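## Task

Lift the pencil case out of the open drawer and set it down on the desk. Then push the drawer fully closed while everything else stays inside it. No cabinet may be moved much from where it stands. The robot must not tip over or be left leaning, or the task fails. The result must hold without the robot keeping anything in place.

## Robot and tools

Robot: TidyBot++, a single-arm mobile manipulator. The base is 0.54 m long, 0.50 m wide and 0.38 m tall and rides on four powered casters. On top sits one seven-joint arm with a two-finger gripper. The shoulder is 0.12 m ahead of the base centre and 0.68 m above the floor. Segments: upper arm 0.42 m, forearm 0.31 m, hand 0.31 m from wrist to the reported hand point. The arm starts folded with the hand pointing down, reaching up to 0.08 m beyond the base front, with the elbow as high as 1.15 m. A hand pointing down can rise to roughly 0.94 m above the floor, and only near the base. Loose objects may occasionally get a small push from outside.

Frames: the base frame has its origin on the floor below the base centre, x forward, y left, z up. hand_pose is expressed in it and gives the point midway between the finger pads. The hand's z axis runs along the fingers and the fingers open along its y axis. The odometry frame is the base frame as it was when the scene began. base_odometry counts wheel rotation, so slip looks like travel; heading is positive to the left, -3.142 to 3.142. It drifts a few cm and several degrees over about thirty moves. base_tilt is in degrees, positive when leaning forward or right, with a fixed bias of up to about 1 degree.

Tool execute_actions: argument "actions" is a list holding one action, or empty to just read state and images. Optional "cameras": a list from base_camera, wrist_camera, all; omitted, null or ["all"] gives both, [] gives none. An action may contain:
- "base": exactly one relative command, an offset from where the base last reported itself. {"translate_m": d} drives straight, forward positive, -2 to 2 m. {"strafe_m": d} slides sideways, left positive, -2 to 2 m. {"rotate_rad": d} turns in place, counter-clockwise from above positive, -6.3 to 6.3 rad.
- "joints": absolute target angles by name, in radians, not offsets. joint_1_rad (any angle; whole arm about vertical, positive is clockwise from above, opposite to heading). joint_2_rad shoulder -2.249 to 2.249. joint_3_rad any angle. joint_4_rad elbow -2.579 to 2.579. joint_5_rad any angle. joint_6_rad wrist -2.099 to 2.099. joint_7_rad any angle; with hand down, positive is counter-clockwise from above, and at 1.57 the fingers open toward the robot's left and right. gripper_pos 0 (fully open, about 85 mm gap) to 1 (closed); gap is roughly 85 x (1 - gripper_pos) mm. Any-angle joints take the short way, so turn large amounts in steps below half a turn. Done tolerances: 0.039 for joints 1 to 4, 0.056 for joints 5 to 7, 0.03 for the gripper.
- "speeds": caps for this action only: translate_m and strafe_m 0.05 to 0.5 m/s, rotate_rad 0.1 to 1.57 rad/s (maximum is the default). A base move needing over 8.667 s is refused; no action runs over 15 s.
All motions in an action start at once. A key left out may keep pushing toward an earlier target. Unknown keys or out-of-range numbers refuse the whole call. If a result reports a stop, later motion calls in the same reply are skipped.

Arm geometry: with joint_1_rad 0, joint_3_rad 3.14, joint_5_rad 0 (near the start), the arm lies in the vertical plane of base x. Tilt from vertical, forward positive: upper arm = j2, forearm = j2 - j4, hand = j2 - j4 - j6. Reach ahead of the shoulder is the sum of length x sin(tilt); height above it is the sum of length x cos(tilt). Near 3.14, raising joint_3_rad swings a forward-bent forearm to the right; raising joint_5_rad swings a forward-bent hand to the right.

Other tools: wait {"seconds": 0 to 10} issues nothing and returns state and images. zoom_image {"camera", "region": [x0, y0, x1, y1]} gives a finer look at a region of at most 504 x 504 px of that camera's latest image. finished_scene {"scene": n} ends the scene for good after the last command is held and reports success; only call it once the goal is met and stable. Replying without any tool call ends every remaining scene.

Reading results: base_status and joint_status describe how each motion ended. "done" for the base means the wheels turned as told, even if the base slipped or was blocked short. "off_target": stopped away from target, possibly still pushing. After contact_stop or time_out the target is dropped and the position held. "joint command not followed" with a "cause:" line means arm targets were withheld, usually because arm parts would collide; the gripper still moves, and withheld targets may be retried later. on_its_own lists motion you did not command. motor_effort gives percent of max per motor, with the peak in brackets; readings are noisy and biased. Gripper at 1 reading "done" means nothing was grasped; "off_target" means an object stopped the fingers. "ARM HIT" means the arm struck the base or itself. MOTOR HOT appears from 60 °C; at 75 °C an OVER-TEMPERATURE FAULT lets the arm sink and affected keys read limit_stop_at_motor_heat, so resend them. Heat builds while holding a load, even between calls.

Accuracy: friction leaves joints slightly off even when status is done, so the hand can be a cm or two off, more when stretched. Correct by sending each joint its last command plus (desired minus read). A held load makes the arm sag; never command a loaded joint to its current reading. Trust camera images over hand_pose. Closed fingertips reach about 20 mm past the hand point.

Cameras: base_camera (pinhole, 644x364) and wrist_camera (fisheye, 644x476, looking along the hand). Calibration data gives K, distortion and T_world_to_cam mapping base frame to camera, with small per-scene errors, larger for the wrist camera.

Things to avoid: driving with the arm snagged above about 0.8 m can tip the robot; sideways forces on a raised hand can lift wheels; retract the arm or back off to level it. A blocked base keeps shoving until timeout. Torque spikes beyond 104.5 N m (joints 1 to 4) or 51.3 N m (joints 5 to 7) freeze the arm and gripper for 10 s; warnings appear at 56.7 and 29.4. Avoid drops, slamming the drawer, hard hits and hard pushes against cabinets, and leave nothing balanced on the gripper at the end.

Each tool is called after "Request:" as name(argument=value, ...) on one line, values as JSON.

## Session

Request:
execute_actions(actions=[{"joints":{"joint_6_rad":0.2}}])

Scene clock: 1.40 s.
base_odometry: x=+0.000 y=+0.000 heading=+0.000 (m, m, rad; odometry frame)
base_tilt: forward=+0.0 right=+0.0 (deg)
base_status: not commanded
joint_positions: joint_1_rad=+0.004 joint_2_rad=-0.342 joint_3_rad=+3.171 joint_4_rad=-2.535 joint_5_rad=-0.023 joint_6_rad=+0.194 joint_7_rad=+1.543 gripper_pos=+0.000
joint_status: all done
motor_effort: joint_1_rad=+1(0) joint_2_rad=-7(7) joint_3_rad=+0(0) joint_4_rad=+18(18) joint_5_rad=+0(0) joint_6_rad=+9(9) joint_7_rad=+0(1) (%)
hand_pose: x=+0.5167 y=-0.0136 z=+0.7659 quat_wxyz=(-0.007, +0.840, -0.038, +0.541) (m; base frame)
pictures: base_camera, wrist_camera
camera_calibration (this result's frames):
wrist_camera: T_world_to_cam=[[-0.023148, -0.997466, -0.0672811, 0.0493972], [-0.412774, 0.0708307, -0.908075, 0.96255], [0.910539, 0.00675168, -0.413367, -0.0183448], [0, 0, 0, 1]] pos_world=[0.415163, -0.0187823, 0.869809]
Images, in order (width x height): base_camera 644x364, wrist_camera 644x476.

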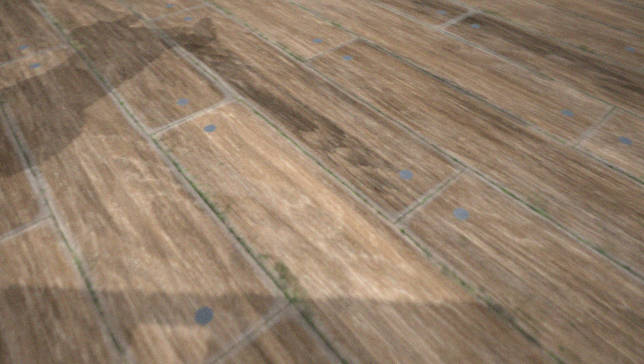

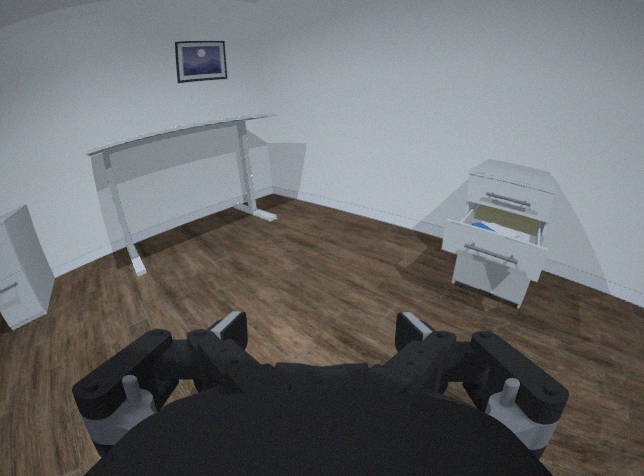

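Request:
execute_actions(actions=[{"base":{"translate_m":0.45},"joints":{"joint_2_rad":0.2,"joint_3_rad":3.11,"joint_5_rad":0.03,"joint_4_rad":-1.8,"joint_6_rad":-1.0}}], cameras=[])

Request:
execute_actions(actions=[{"base":{"rotate_rad":-0.82}}], cameras=[])

Request:
execute_actions(actions=[{"base":{"translate_m":0.5}}])

Scene clock: 6.33 s.
base_odometry: x=+0.450 y=+0.000 heading=+0.000 (m, m, rad; odometry frame)
base_tilt: forward=+0.0 right=+0.1 (deg)
base_status: done
joint_positions: joint_1_rad=+0.004 joint_2_rad=+0.198 joint_3_rad=+3.132 joint_4_rad=-1.820 joint_5_rad=+0.007 joint_6_rad=-0.969 joint_7_rad=+1.543 gripper_pos=+0.000
joint_status: all done
motor_effort: joint_1_rad=+1(1) joint_2_rad=-24(26) joint_3_rad=-1(0) joint_4_rad=+16(19) joint_5_rad=+0(1) joint_6_rad=+2(9) joint_7_rad=+0(0) (%)
hand_pose: x=+0.5329 y=+0.0014 z=+0.6509 quat_wxyz=(+0.001, +0.997, -0.010, +0.077) (m; base frame)
pictures: none
No camera images: the call's "cameras" was empty. Leave "cameras" out to get every camera's image.

Scene clock: 8.07 s.
base_odometry: x=+0.450 y=+0.000 heading=-0.820 (m, m, rad; odometry frame)
base_tilt: forward=-0.1 right=+0.0 (deg)
base_status: done
joint_positions: joint_1_rad=+0.008 joint_2_rad=+0.198 joint_3_rad=+3.122 joint_4_rad=-1.820 joint_5_rad=+0.012 joint_6_rad=-0.970 joint_7_rad=+1.543 gripper_pos=+0.000
joint_status: not commanded
motor_effort: joint_1_rad=+1(2) joint_2_rad=-25(26) joint_3_rad=-1(3) joint_4_rad=+15(16) joint_5_rad=+0(1) joint_6_rad=+2(2) joint_7_rad=+0(0) (%)
hand_pose: x=+0.5328 y=+0.0031 z=+0.6511 quat_wxyz=(+0.002, +0.997, -0.005, +0.077) (m; base frame)
pictures: none
No camera images: the call's "cameras" was empty. Leave "cameras" out to get every camera's image.

Scene clock: 10.43 s.
base_odometry: x=+0.791 y=-0.366 heading=-0.820 (m, m, rad; odometry frame)
base_tilt: forward=+0.0 right=+0.0 (deg)
base_status: done
joint_positions: joint_1_rad=+0.008 joint_2_rad=+0.202 joint_3_rad=+3.122 joint_4_rad=-1.817 joint_5_rad=+0.012 joint_6_rad=-0.974 joint_7_rad=+1.543 gripper_pos=+0.000
joint_status: not commanded
motor_effort: joint_1_rad=+1(0) joint_2_rad=-25(28) joint_3_rad=-1(1) joint_4_rad=+17(17) joint_5_rad=+0(0) joint_6_rad=+2(3) joint_7_rad=+0(0) (%)
hand_pose: x=+0.5325 y=+0.0030 z=+0.6499 quat_wxyz=(+0.002, +0.997, -0.005, +0.074) (m; base frame)
pictures: base_camera, wrist_camera
camera_calibration (this result's frames):
wrist_camera: T_world_to_cam=[[-0.00419205, -0.999461, -0.0325651, 0.0258702], [-0.989029, 0.00895257, -0.147449, 0.675278], [0.147661, 0.0315897, -0.988533, 0.699252], [0, 0, 0, 1]] pos_world=[0.564727, -0.00227837, 0.791645]
Images, in order (width x height): base_camera 644x364, wrist_camera 644x476.

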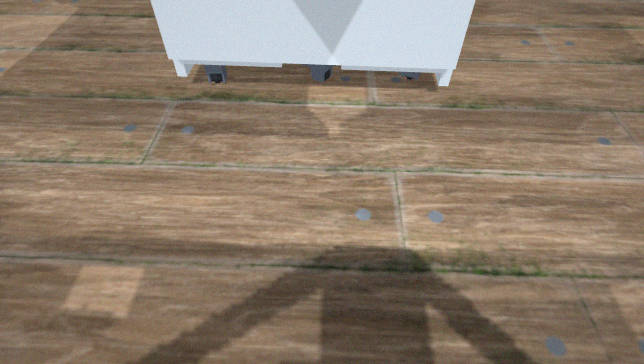

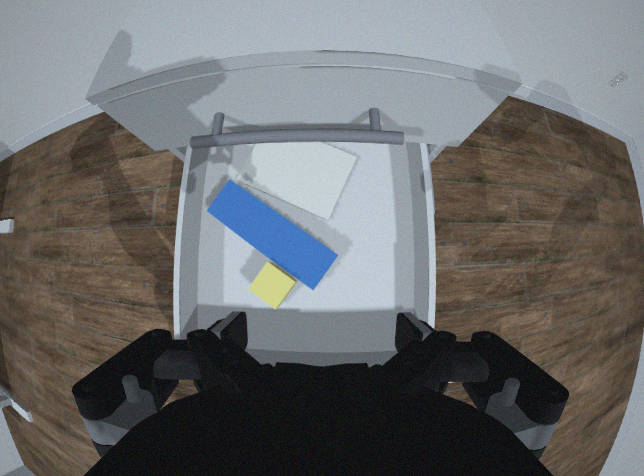

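Request:
execute_actions(actions=[{"base":{"strafe_m":0.065},"joints":{"joint_7_rad":-0.64,"gripper_pos":0.15,"joint_2_rad":0.3,"joint_4_rad":-1.9,"joint_6_rad":-0.95}}], cameras=[])

Request:
execute_actions(actions=[{"base":{"translate_m":0.09}}], cameras=[])

Request:
execute_actions(actions=[{"joints":{"joint_2_rad":0.52,"joint_4_rad":-2.01,"joint_6_rad":-0.6}}])

Scene clock: 16.87 s.
base_odometry: x=+0.839 y=-0.322 heading=-0.821 (m, m, rad; odometry frame)
base_tilt: forward=+0.0 right=+0.1 (deg)
base_status: done
joint_positions: joint_1_rad=+0.006 joint_2_rad=+0.287 joint_3_rad=+3.118 joint_4_rad=-1.876 joint_5_rad=+0.013 joint_6_rad=-0.974 joint_7_rad=-0.619 gripper_pos=+0.150
joint_status: all done
motor_effort: joint_1_rad=+1(2) joint_2_rad=-26(26) joint_3_rad=-1(4) joint_4_rad=+14(17) joint_5_rad=+0(1) joint_6_rad=+0(2) joint_7_rad=+0(0) (%)
hand_pose: x=+0.5002 y=+0.0047 z=+0.5987 quat_wxyz=(-0.001, +0.468, -0.884, +0.003) (m; base frame)
pictures: none
No camera images: the call's "cameras" was empty. Leave "cameras" out to get every camera's image.

Scene clock: 18.07 s.
base_odometry: x=+0.900 y=-0.388 heading=-0.820 (m, m, rad; odometry frame)
base_tilt: forward=+0.0 right=+0.1 (deg)
base_status: done
joint_positions: joint_1_rad=+0.006 joint_2_rad=+0.297 joint_3_rad=+3.118 joint_4_rad=-1.879 joint_5_rad=+0.013 joint_6_rad=-0.974 joint_7_rad=-0.619 gripper_pos=+0.150
joint_status: not commanded
motor_effort: joint_1_rad=+1(0) joint_2_rad=-25(28) joint_3_rad=-1(1) joint_4_rad=+13(14) joint_5_rad=+0(0) joint_6_rad=+0(1) joint_7_rad=+0(0) (%)
hand_pose: x=+0.4977 y=+0.0047 z=+0.5943 quat_wxyz=(+0.004, +0.468, -0.884, +0.000) (m; base frame)
pictures: none
No camera images: the call's "cameras" was empty. Leave "cameras" out to get every camera's image.

Scene clock: 19.30 s.
base_odometry: x=+0.900 y=-0.388 heading=-0.820 (m, m, rad; odometry frame)
base_tilt: forward=+0.0 right=+0.0 (deg)
base_status: not commanded
joint_positions: joint_1_rad=+0.006 joint_2_rad=+0.522 joint_3_rad=+3.118 joint_4_rad=-1.988 joint_5_rad=+0.013 joint_6_rad=-0.628 joint_7_rad=-0.619 gripper_pos=+0.150
joint_status: all done
motor_effort: joint_1_rad=+1(1) joint_2_rad=-30(32) joint_3_rad=-1(1) joint_4_rad=+9(14) joint_5_rad=+0(0) joint_6_rad=+0(0) joint_7_rad=+0(0) (%)
hand_pose: x=+0.5150 y=+0.0068 z=+0.4817 quat_wxyz=(-0.002, +0.469, -0.883, -0.001) (m; base frame)
pictures: base_camera, wrist_camera
camera_calibration (this result's frames):
wrist_camera: T_world_to_cam=[[-0.828055, 0.559451, -0.0365978, 0.439681], [0.559645, 0.828713, 0.00568735, -0.243807], [0.0335109, -0.0157723, -0.999314, 0.599719], [0, 0, 0, 1]] pos_world=[0.480428, -0.0344758, 0.616786]
Images, in order (width x height): base_camera 644x364, wrist_camera 644x476.

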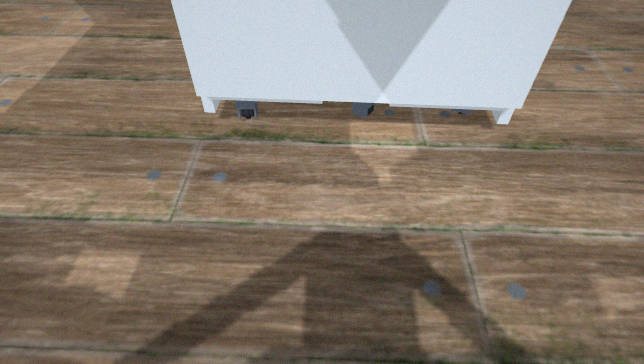

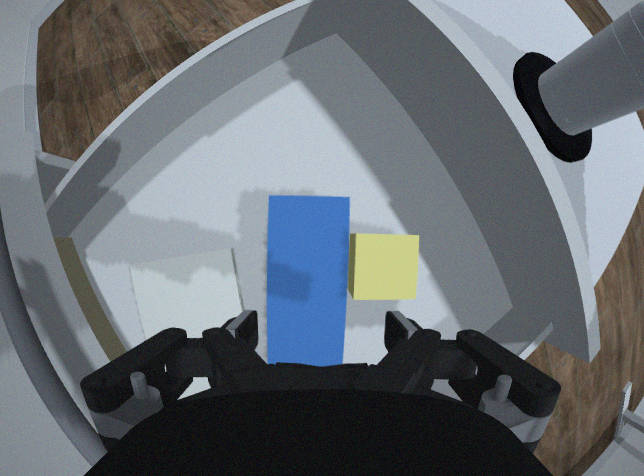

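Request:
execute_actions(actions=[{"base":{"translate_m":0.01},"joints":{"joint_2_rad":0.65,"joint_4_rad":-2.05,"joint_6_rad":-0.435,"gripper_pos":0.2}}], cameras=["wrist_camera"])

Scene clock: 21.70 s.
base_odometry: x=+0.907 y=-0.395 heading=-0.820 (m, m, rad; odometry frame)
base_tilt: forward=+0.0 right=+0.0 (deg)
base_status: done
joint_positions: joint_1_rad=+0.006 joint_2_rad=+0.650 joint_3_rad=+3.118 joint_4_rad=-2.028 joint_5_rad=+0.013 joint_6_rad=-0.464 joint_7_rad=-0.619 gripper_pos=+0.200
joint_status: all done
motor_effort: joint_1_rad=+1(2) joint_2_rad=-31(34) joint_3_rad=-1(3) joint_4_rad=+7(12) joint_5_rad=+0(0) joint_6_rad=+0(0) joint_7_rad=+0(1) (%)
hand_pose: x=+0.5136 y=+0.0080 z=+0.4244 quat_wxyz=(-0.002, +0.469, -0.883, -0.004) (m; base frame)
pictures: wrist_camera
camera_calibration (this result's frames):
wrist_camera: T_world_to_cam=[[-0.827913, 0.560019, -0.0306376, 0.433163], [0.560097, 0.828399, 0.00679053, -0.244401], [0.029183, -0.011538, -0.999507, 0.544782], [0, 0, 0, 1]] pos_world=[0.479611, -0.0338324, 0.559445]
Images, in order (width x height): wrist_camera 644x476.

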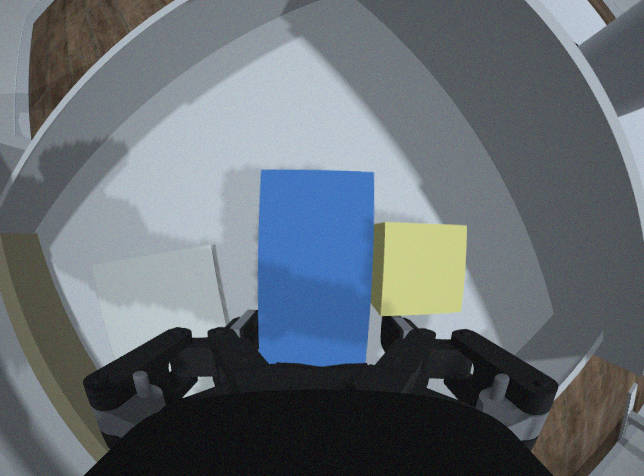

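Request:
execute_actions(actions=[{"joints":{"gripper_pos":1}}], cameras=[])

Request:
execute_actions(actions=[{"joints":{"joint_2_rad":0.3,"joint_4_rad":-1.95,"joint_6_rad":-0.9}}], cameras=["wrist_camera"])

Request:
execute_actions(actions=[{"base":{"translate_m":-0.3}}], cameras=[])

Request:
execute_actions(actions=[{"base":{"rotate_rad":1.45},"joints":{"joint_4_rad":-0.5,"joint_6_rad":-1.5,"joint_7_rad":0}}])

Request:
execute_actions(actions=[{"base":{"translate_m":0.6}}])

Scene clock: 25.33 s.
base_odometry: x=+0.907 y=-0.395 heading=-0.820 (m, m, rad; odometry frame)
base_tilt: forward=+0.0 right=+0.0 (deg)
base_status: not commanded
joint_positions: joint_1_rad=+0.006 joint_2_rad=+0.647 joint_3_rad=+3.118 joint_4_rad=-2.028 joint_5_rad=+0.013 joint_6_rad=-0.464 joint_7_rad=-0.619 gripper_pos=+0.366
joint_status: gripper_pos off_target (ended at +0.366, target +1.000)
motor_effort: joint_1_rad=+1(0) joint_2_rad=-31(32) joint_3_rad=-1(2) joint_4_rad=+7(10) joint_5_rad=+0(0) joint_6_rad=+0(4) joint_7_rad=+0(1) (%)
hand_pose: x=+0.5143 y=+0.0080 z=+0.4256 quat_wxyz=(-0.003, +0.469, -0.883, -0.003) (m; base frame)
pictures: none
No camera images: the call's "cameras" was empty. Leave "cameras" out to get every camera's image.

Scene clock: 26.83 s.
base_odometry: x=+0.907 y=-0.395 heading=-0.820 (m, m, rad; odometry frame)
base_tilt: forward=+0.0 right=+0.0 (deg)
base_status: not commanded
joint_positions: joint_1_rad=+0.006 joint_2_rad=+0.304 joint_3_rad=+3.118 joint_4_rad=-1.976 joint_5_rad=+0.013 joint_6_rad=-0.873 joint_7_rad=-0.619 gripper_pos=+0.366
joint_status: all done
motor_effort: joint_1_rad=+0(1) joint_2_rad=-25(33) joint_3_rad=-1(1) joint_4_rad=+12(13) joint_5_rad=+0(1) joint_6_rad=+0(0) joint_7_rad=+0(0) (%)
hand_pose: x=+0.4798 y=+0.0048 z=+0.5673 quat_wxyz=(+0.006, +0.469, -0.883, -0.001) (m; base frame)
pictures: wrist_camera
camera_calibration (this result's frames):
wrist_camera: T_world_to_cam=[[-0.828552, 0.559181, -0.0285957, 0.410524], [0.559589, 0.828728, -0.00838705, -0.214949], [0.0190082, -0.0229509, -0.999556, 0.693534], [0, 0, 0, 1]] pos_world=[0.447242, -0.0355055, 0.703163]
Images, in order (width x height): wrist_camera 644x476.

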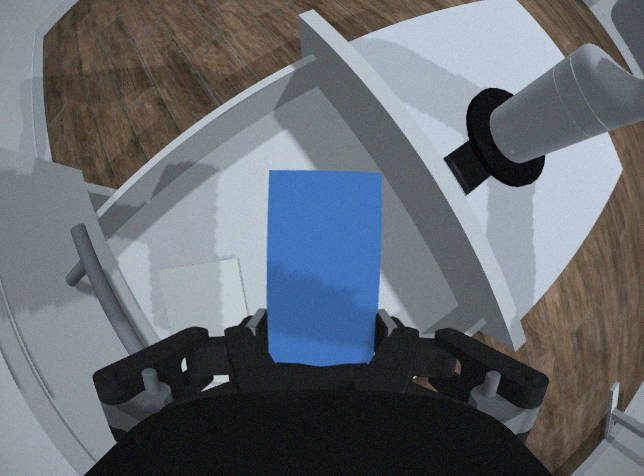

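Scene clock: 28.87 s.
base_odometry: x=+0.703 y=-0.175 heading=-0.820 (m, m, rad; odometry frame)
base_tilt: forward=+0.0 right=+0.0 (deg)
base_status: done
joint_positions: joint_1_rad=+0.006 joint_2_rad=+0.301 joint_3_rad=+3.118 joint_4_rad=-1.967 joint_5_rad=+0.014 joint_6_rad=-0.875 joint_7_rad=-0.619 gripper_pos=+0.366
joint_status: not commanded
motor_effort: joint_1_rad=+1(2) joint_2_rad=-26(28) joint_3_rad=-1(2) joint_4_rad=+13(14) joint_5_rad=+0(1) joint_6_rad=+0(1) joint_7_rad=+0(0) (%)
hand_pose: x=+0.4842 y=+0.0047 z=+0.5706 quat_wxyz=(+0.001, +0.469, -0.883, +0.001) (m; base frame)
pictures: none
No camera images: the call's "cameras" was empty. Leave "cameras" out to get every camera's image.

Scene clock: 31.57 s.
base_odometry: x=+0.703 y=-0.176 heading=+0.629 (m, m, rad; odometry frame)
base_tilt: forward=+0.0 right=+0.1 (deg)
base_status: done
joint_positions: joint_1_rad=-0.001 joint_2_rad=+0.309 joint_3_rad=+3.111 joint_4_rad=-0.524 joint_5_rad=+0.015 joint_6_rad=-1.471 joint_7_rad=-0.041 gripper_pos=+0.366
joint_status: all done
motor_effort: joint_1_rad=+1(4) joint_2_rad=-30(37) joint_3_rad=-1(5) joint_4_rad=+17(19) joint_5_rad=+0(1) joint_6_rad=+8(8) joint_7_rad=+0(0) (%)
hand_pose: x=+0.7104 y=+0.0108 z=+1.0860 quat_wxyz=(-0.296, +0.639, -0.652, +0.279) (m; base frame)
pictures: base_camera, wrist_camera
camera_calibration (this result's frames):
wrist_camera: T_world_to_cam=[[-0.641883, 0.0254693, -0.76638, 1.28741], [0.00625819, 0.999589, 0.027978, 0.00717071], [0.766777, 0.0131625, -0.641778, 0.287578], [0, 0, 0, 1]] pos_world=[0.60581, -0.0437423, 1.171]
Images, in order (width x height): base_camera 644x364, wrist_camera 644x476.

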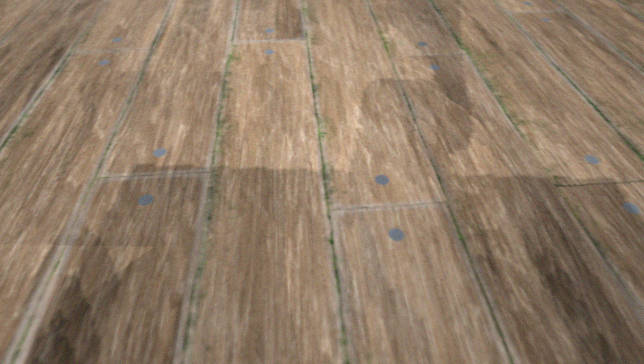

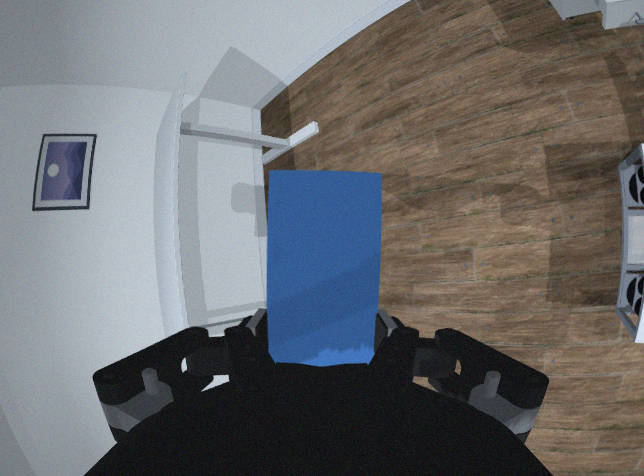

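Scene clock: 34.13 s.
base_odometry: x=+1.187 y=+0.178 heading=+0.630 (m, m, rad; odometry frame)
base_tilt: forward=+0.0 right=+0.0 (deg)
base_status: done
joint_positions: joint_1_rad=-0.001 joint_2_rad=+0.306 joint_3_rad=+3.111 joint_4_rad=-0.523 joint_5_rad=+0.015 joint_6_rad=-1.475 joint_7_rad=-0.041 gripper_pos=+0.366
joint_status: not commanded
motor_effort: joint_1_rad=+1(0) joint_2_rad=-29(33) joint_3_rad=-1(2) joint_4_rad=+16(17) joint_5_rad=+0(0) joint_6_rad=+8(8) joint_7_rad=+0(1) (%)
hand_pose: x=+0.7084 y=+0.0108 z=+1.0871 quat_wxyz=(-0.295, +0.640, -0.652, +0.279) (m; base frame)
pictures: base_camera, wrist_camera
camera_calibration (this result's frames):
wrist_camera: T_world_to_cam=[[-0.642314, 0.0254379, -0.76602, 1.28685], [0.00629045, 0.99959, 0.0279196, 0.00721852], [0.766416, 0.0131146, -0.642211, 0.290574], [0, 0, 0, 1]] pos_world=[0.603817, -0.0437611, 1.17216]
Images, in order (width x height): base_camera 644x364, wrist_camera 644x476.

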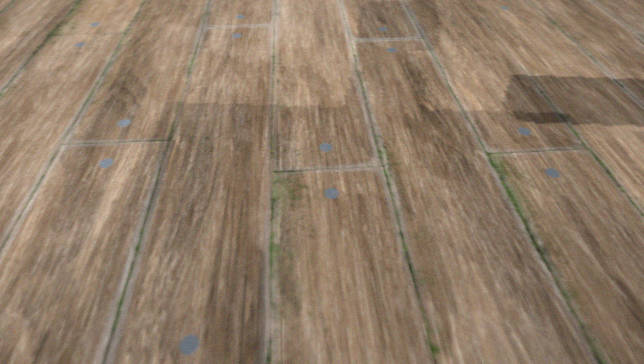

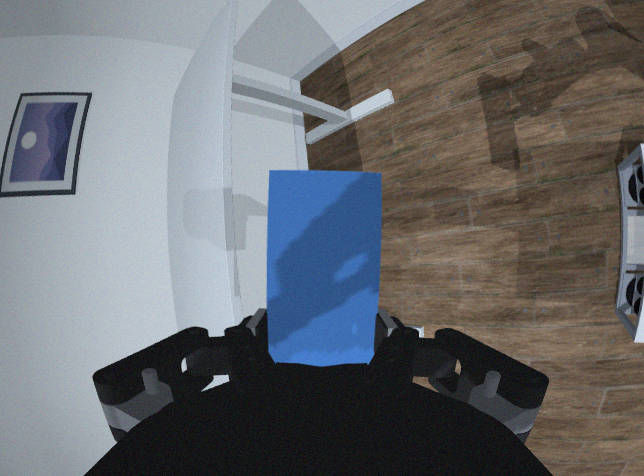

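Request:
execute_actions(actions=[{"base":{"translate_m":0.78},"joints":{"joint_2_rad":0.15,"joint_6_rad":-2.09}}], cameras=["wrist_camera"])

Request:
execute_actions(actions=[{"joints":{"joint_4_rad":-0.75}}], cameras=["wrist_camera"])

Scene clock: 39.40 s.
base_odometry: x=+1.817 y=+0.639 heading=+0.631 (m, m, rad; odometry frame)
base_tilt: forward=+0.0 right=+0.0 (deg)
base_status: done
joint_positions: joint_1_rad=-0.001 joint_2_rad=+0.156 joint_3_rad=+3.111 joint_4_rad=-0.516 joint_5_rad=+0.015 joint_6_rad=-2.084 joint_7_rad=-0.041 gripper_pos=+0.366
joint_status: all done
motor_effort: joint_1_rad=+1(1) joint_2_rad=-20(31) joint_3_rad=-1(2) joint_4_rad=+13(17) joint_5_rad=+0(0) joint_6_rad=+4(8) joint_7_rad=+0(1) (%)
hand_pose: x=+0.4964 y=+0.0073 z=+1.0551 quat_wxyz=(-0.138, +0.687, -0.701, +0.133) (m; base frame)
pictures: wrist_camera
camera_calibration (this result's frames):
wrist_camera: T_world_to_cam=[[-0.912299, 0.0200857, -0.409032, 0.88375], [0.0172282, 0.999795, 0.01067, 0.0256824], [0.409162, 0.00268735, -0.912458, 0.8951], [0, 0, 0, 1]] pos_world=[0.439561, -0.0458333, 1.17795]
Images, in order (width x height): wrist_camera 644x476.

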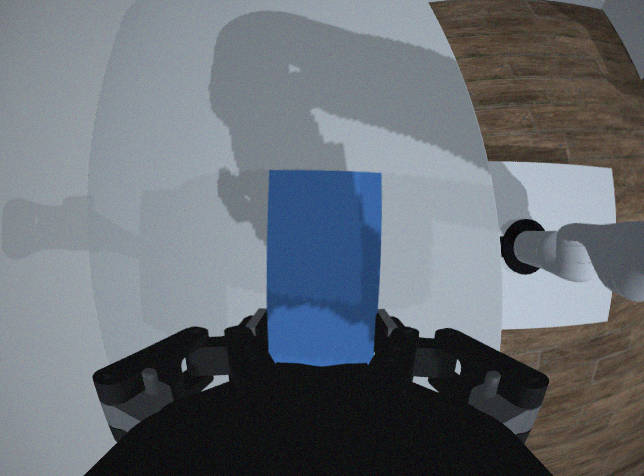

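Scene clock: 40.70 s.
base_odometry: x=+1.817 y=+0.639 heading=+0.631 (m, m, rad; odometry frame)
base_tilt: forward=+0.0 right=+0.0 (deg)
base_status: not commanded
joint_positions: joint_1_rad=-0.001 joint_2_rad=+0.155 joint_3_rad=+3.111 joint_4_rad=-0.730 joint_5_rad=+0.015 joint_6_rad=-2.084 joint_7_rad=-0.041 gripper_pos=+0.366
joint_status: all done
motor_effort: joint_1_rad=+1(1) joint_2_rad=-21(22) joint_3_rad=-1(1) joint_4_rad=+14(16) joint_5_rad=+0(0) joint_6_rad=+2(4) joint_7_rad=+0(0) (%)
hand_pose: x=+0.4803 y=+0.0071 z=+0.9899 quat_wxyz=(-0.060, +0.698, -0.711, +0.061) (m; base frame)
pictures: wrist_camera
camera_calibration (this result's frames):
wrist_camera: T_world_to_cam=[[-0.978223, 0.0170599, -0.206854, 0.673893], [0.0173832, 0.999849, 0.00025465, 0.0370867], [0.206827, -0.00334667, -0.978372, 1.00467], [0, 0, 0, 1]] pos_world=[0.45078, -0.0452153, 1.12233]
Images, in order (width x height): wrist_camera 644x476.

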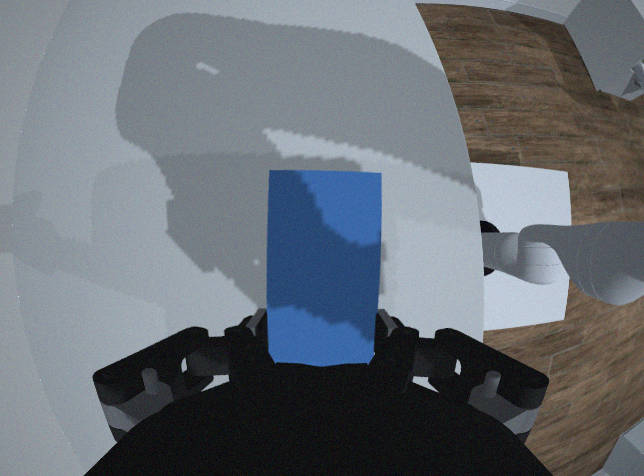

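Request:
execute_actions(actions=[{"joints":{"joint_4_rad":-0.81}}], cameras=[])

Request:
execute_actions(actions=[{"joints":{"gripper_pos":0}}], cameras=[])

Request:
execute_actions(actions=[{"joints":{"joint_4_rad":-0.5}}], cameras=["wrist_camera"])

Request:
execute_actions(actions=[{"base":{"translate_m":-1.31}}], cameras=[])

Request:
execute_actions(actions=[{"base":{"strafe_m":0.15},"joints":{"joint_2_rad":0.8,"joint_3_rad":3.16,"joint_4_rad":-2.12,"joint_6_rad":0.43,"joint_7_rad":1.6,"gripper_pos":1}}], cameras=[])

Request:
execute_actions(actions=[{"base":{"rotate_rad":-1.47}}])

Scene clock: 44.57 s.
base_odometry: x=+1.817 y=+0.639 heading=+0.631 (m, m, rad; odometry frame)
base_tilt: forward=+0.0 right=+0.1 (deg)
base_status: not commanded
joint_positions: joint_1_rad=-0.001 joint_2_rad=+0.136 joint_3_rad=+3.111 joint_4_rad=-0.760 joint_5_rad=+0.015 joint_6_rad=-2.084 joint_7_rad=-0.041 gripper_pos=+0.366
joint_status: joint_4_rad off_target (ended at -0.760, target -0.810)
motor_effort: joint_1_rad=+1(1) joint_2_rad=-16(21) joint_3_rad=-1(1) joint_4_rad=+10(14) joint_5_rad=+0(0) joint_6_rad=+0(3) joint_7_rad=+0(0) (%)
hand_pose: x=+0.4710 y=+0.0071 z=+0.9879 quat_wxyz=(-0.056, +0.698, -0.711, +0.058) (m; base frame)
pictures: none
No camera images: the call's "cameras" was empty. Leave "cameras" out to get every camera's image.

Scene clock: 45.67 s.
base_odometry: x=+1.817 y=+0.639 heading=+0.631 (m, m, rad; odometry frame)
base_tilt: forward=+0.0 right=+0.0 (deg)
base_status: not commanded
joint_positions: joint_1_rad=-0.001 joint_2_rad=+0.146 joint_3_rad=+3.111 joint_4_rad=-0.788 joint_5_rad=+0.015 joint_6_rad=-2.084 joint_7_rad=-0.041 gripper_pos=+0.000
joint_status: all done
motor_effort: joint_1_rad=+1(1) joint_2_rad=-21(22) joint_3_rad=-1(0) joint_4_rad=+14(15) joint_5_rad=+0(0) joint_6_rad=+2(2) joint_7_rad=+0(0) (%)
hand_pose: x=+0.4709 y=+0.0070 z=+0.9759 quat_wxyz=(-0.042, +0.699, -0.712, +0.045) (m; base frame)
pictures: none
No camera images: the call's "cameras" was empty. Leave "cameras" out to get every camera's image.

Scene clock: 47.07 s.
base_odometry: x=+1.817 y=+0.639 heading=+0.631 (m, m, rad; odometry frame)
base_tilt: forward=+0.0 right=+0.1 (deg)
base_status: not commanded
joint_positions: joint_1_rad=-0.001 joint_2_rad=+0.146 joint_3_rad=+3.111 joint_4_rad=-0.522 joint_5_rad=+0.015 joint_6_rad=-2.084 joint_7_rad=-0.041 gripper_pos=+0.000
joint_status: all done
motor_effort: joint_1_rad=+1(1) joint_2_rad=-19(22) joint_3_rad=-1(1) joint_4_rad=+13(15) joint_5_rad=+0(0) joint_6_rad=+4(4) joint_7_rad=+0(0) (%)
hand_pose: x=+0.4929 y=+0.0073 z=+1.0568 quat_wxyz=(-0.139, +0.687, -0.701, +0.134) (m; base frame)
pictures: wrist_camera
camera_calibration (this result's frames):
wrist_camera: T_world_to_cam=[[-0.910811, 0.0199914, -0.412339, 0.883934], [0.0171614, 0.999797, 0.0105656, 0.0258705], [0.412466, 0.00254698, -0.910969, 0.894853], [0, 0, 0, 1]] pos_world=[0.435556, -0.0458155, 1.17939]
Images, in order (width x height): wrist_camera 644x476.

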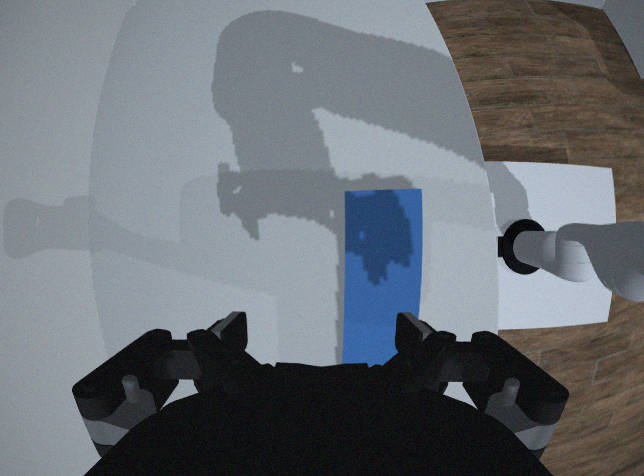

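Scene clock: 51.13 s.
base_odometry: x=+0.760 y=-0.135 heading=+0.632 (m, m, rad; odometry frame)
base_tilt: forward=+0.0 right=+0.1 (deg)
base_status: done
joint_positions: joint_1_rad=-0.001 joint_2_rad=+0.147 joint_3_rad=+3.111 joint_4_rad=-0.521 joint_5_rad=+0.015 joint_6_rad=-2.084 joint_7_rad=-0.041 gripper_pos=+0.000
joint_status: not commanded
motor_effort: joint_1_rad=+1(1) joint_2_rad=-20(23) joint_3_rad=+0(2) joint_4_rad=+13(14) joint_5_rad=-1(1) joint_6_rad=+4(5) joint_7_rad=+0(0) (%)
hand_pose: x=+0.4930 y=+0.0073 z=+1.0569 quat_wxyz=(-0.139, +0.687, -0.701, +0.134) (m; base frame)
pictures: none
No camera images: the call's "cameras" was empty. Leave "cameras" out to get every camera's image.

Scene clock: 54.30 s.
base_odometry: x=+0.671 y=-0.014 heading=+0.632 (m, m, rad; odometry frame)
base_tilt: forward=+0.0 right=+0.0 (deg)
base_status: done
joint_positions: joint_1_rad=-0.001 joint_2_rad=+0.787 joint_3_rad=+3.137 joint_4_rad=-2.096 joint_5_rad=+0.015 joint_6_rad=+0.401 joint_7_rad=+1.560 gripper_pos=+0.999
joint_status: all done
motor_effort: joint_1_rad=+1(4) joint_2_rad=-36(40) joint_3_rad=-1(1) joint_4_rad=+8(20) joint_5_rad=+0(1) joint_6_rad=+6(6) joint_7_rad=+1(0) (%)
hand_pose: x=+0.6878 y=+0.0063 z=+0.4288 quat_wxyz=(-0.004, +0.946, +0.004, +0.324) (m; base frame)
pictures: none
No camera images: the call's "cameras" was empty. Leave "cameras" out to get every camera's image.

Scene clock: 56.57 s.
base_odometry: x=+0.671 y=-0.014 heading=-0.838 (m, m, rad; odometry frame)
base_tilt: forward=+0.0 right=+0.0 (deg)
base_status: done
joint_positions: joint_1_rad=+0.012 joint_2_rad=+0.788 joint_3_rad=+3.158 joint_4_rad=-2.096 joint_5_rad=+0.015 joint_6_rad=+0.406 joint_7_rad=+1.560 gripper_pos=+0.999
joint_status: not commanded
motor_effort: joint_1_rad=+1(4) joint_2_rad=-36(37) joint_3_rad=-1(4) joint_4_rad=+7(9) joint_5_rad=+0(0) joint_6_rad=+6(7) joint_7_rad=+0(0) (%)
hand_pose: x=+0.6889 y=-0.0129 z=+0.4293 quat_wxyz=(+0.007, +0.945, -0.006, +0.325) (m; base frame)
pictures: base_camera, wrist_camera
camera_calibration (this result's frames):
wrist_camera: T_world_to_cam=[[0.00667014, -0.999802, -0.0187636, -0.0100115], [-0.788278, 0.00628831, -0.615287, 0.86007], [0.615283, 0.018895, -0.78808, 0.0501652], [0, 0, 0, 1]] pos_world=[0.647175, -0.0163658, 0.568536]
Images, in order (width x height): base_camera 644x364, wrist_camera 644x476.

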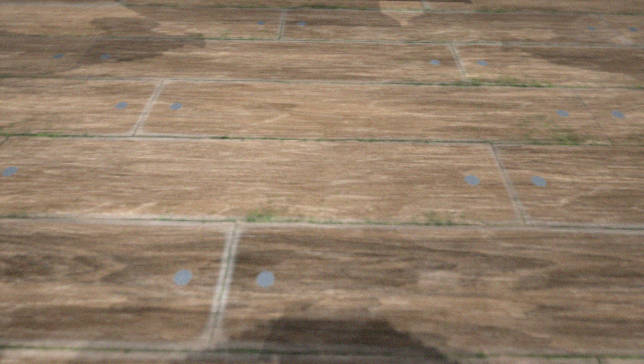

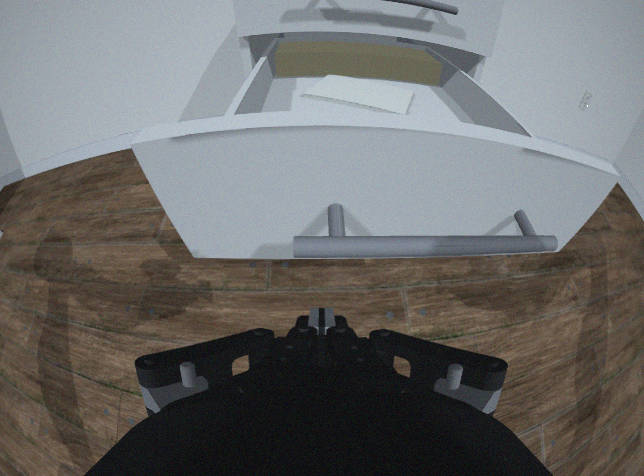

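Request:
execute_actions(actions=[{"base":{"strafe_m":0.065}}], cameras=[])

Request:
execute_actions(actions=[{"base":{"translate_m":0.35},"speeds":{"translate_m":0.09}}])

Scene clock: 58.73 s.
base_odometry: x=+0.720 y=+0.029 heading=-0.839 (m, m, rad; odometry frame)
base_tilt: forward=+0.0 right=+0.0 (deg)
base_status: done
joint_positions: joint_1_rad=+0.008 joint_2_rad=+0.788 joint_3_rad=+3.158 joint_4_rad=-2.096 joint_5_rad=+0.015 joint_6_rad=+0.406 joint_7_rad=+1.560 gripper_pos=+0.999
joint_status: not commanded
motor_effort: joint_1_rad=+1(3) joint_2_rad=-35(37) joint_3_rad=-2(3) joint_4_rad=+8(8) joint_5_rad=+0(1) joint_6_rad=+6(7) joint_7_rad=+0(1) (%)
hand_pose: x=+0.6889 y=-0.0106 z=+0.4292 quat_wxyz=(+0.006, +0.946, -0.004, +0.325) (m; base frame)
pictures: none
No camera images: the call's "cameras" was empty. Leave "cameras" out to get every camera's image.

Scene clock: 63.17 s.
base_odometry: x=+0.954 y=-0.231 heading=-0.838 (m, m, rad; odometry frame)
base_tilt: forward=+0.0 right=+0.0 (deg)
base_status: done
joint_positions: joint_1_rad=+0.008 joint_2_rad=+0.792 joint_3_rad=+3.158 joint_4_rad=-2.119 joint_5_rad=+0.015 joint_6_rad=+0.405 joint_7_rad=+1.560 gripper_pos=+0.999
joint_status: not commanded
motor_effort: joint_1_rad=+1(1) joint_2_rad=-35(37) joint_3_rad=+0(3) joint_4_rad=+6(13) joint_5_rad=-1(0) joint_6_rad=+6(9) joint_7_rad=+1(0) (%)
hand_pose: x=+0.6754 y=-0.0105 z=+0.4208 quat_wxyz=(+0.006, +0.950, -0.005, +0.313) (m; base frame)
pictures: base_camera, wrist_camera
camera_calibration (this result's frames):
wrist_camera: T_world_to_cam=[[0.00986353, -0.999761, -0.0195012, -0.00948847], [-0.804613, 0.00364409, -0.593788, 0.846164], [0.593717, 0.0215477, -0.804385, 0.0731591], [0, 0, 0, 1]] pos_world=[0.637493, -0.0141461, 0.561105]
Images, in order (width x height): base_camera 644x364, wrist_camera 644x476.

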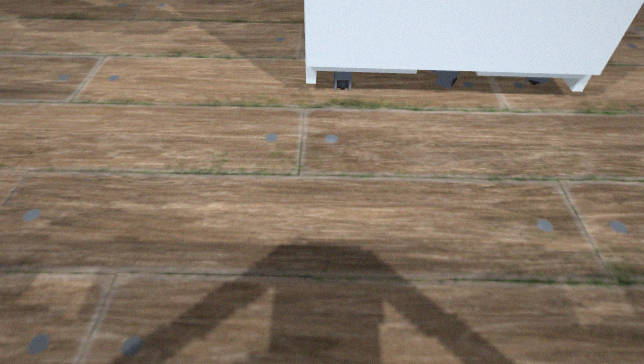

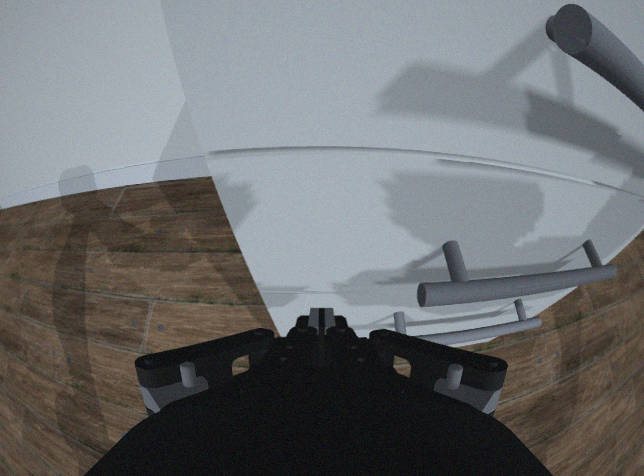

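Self-closed flush.

Request:
finished_scene(scene=2)

The scene is finished: the task was done.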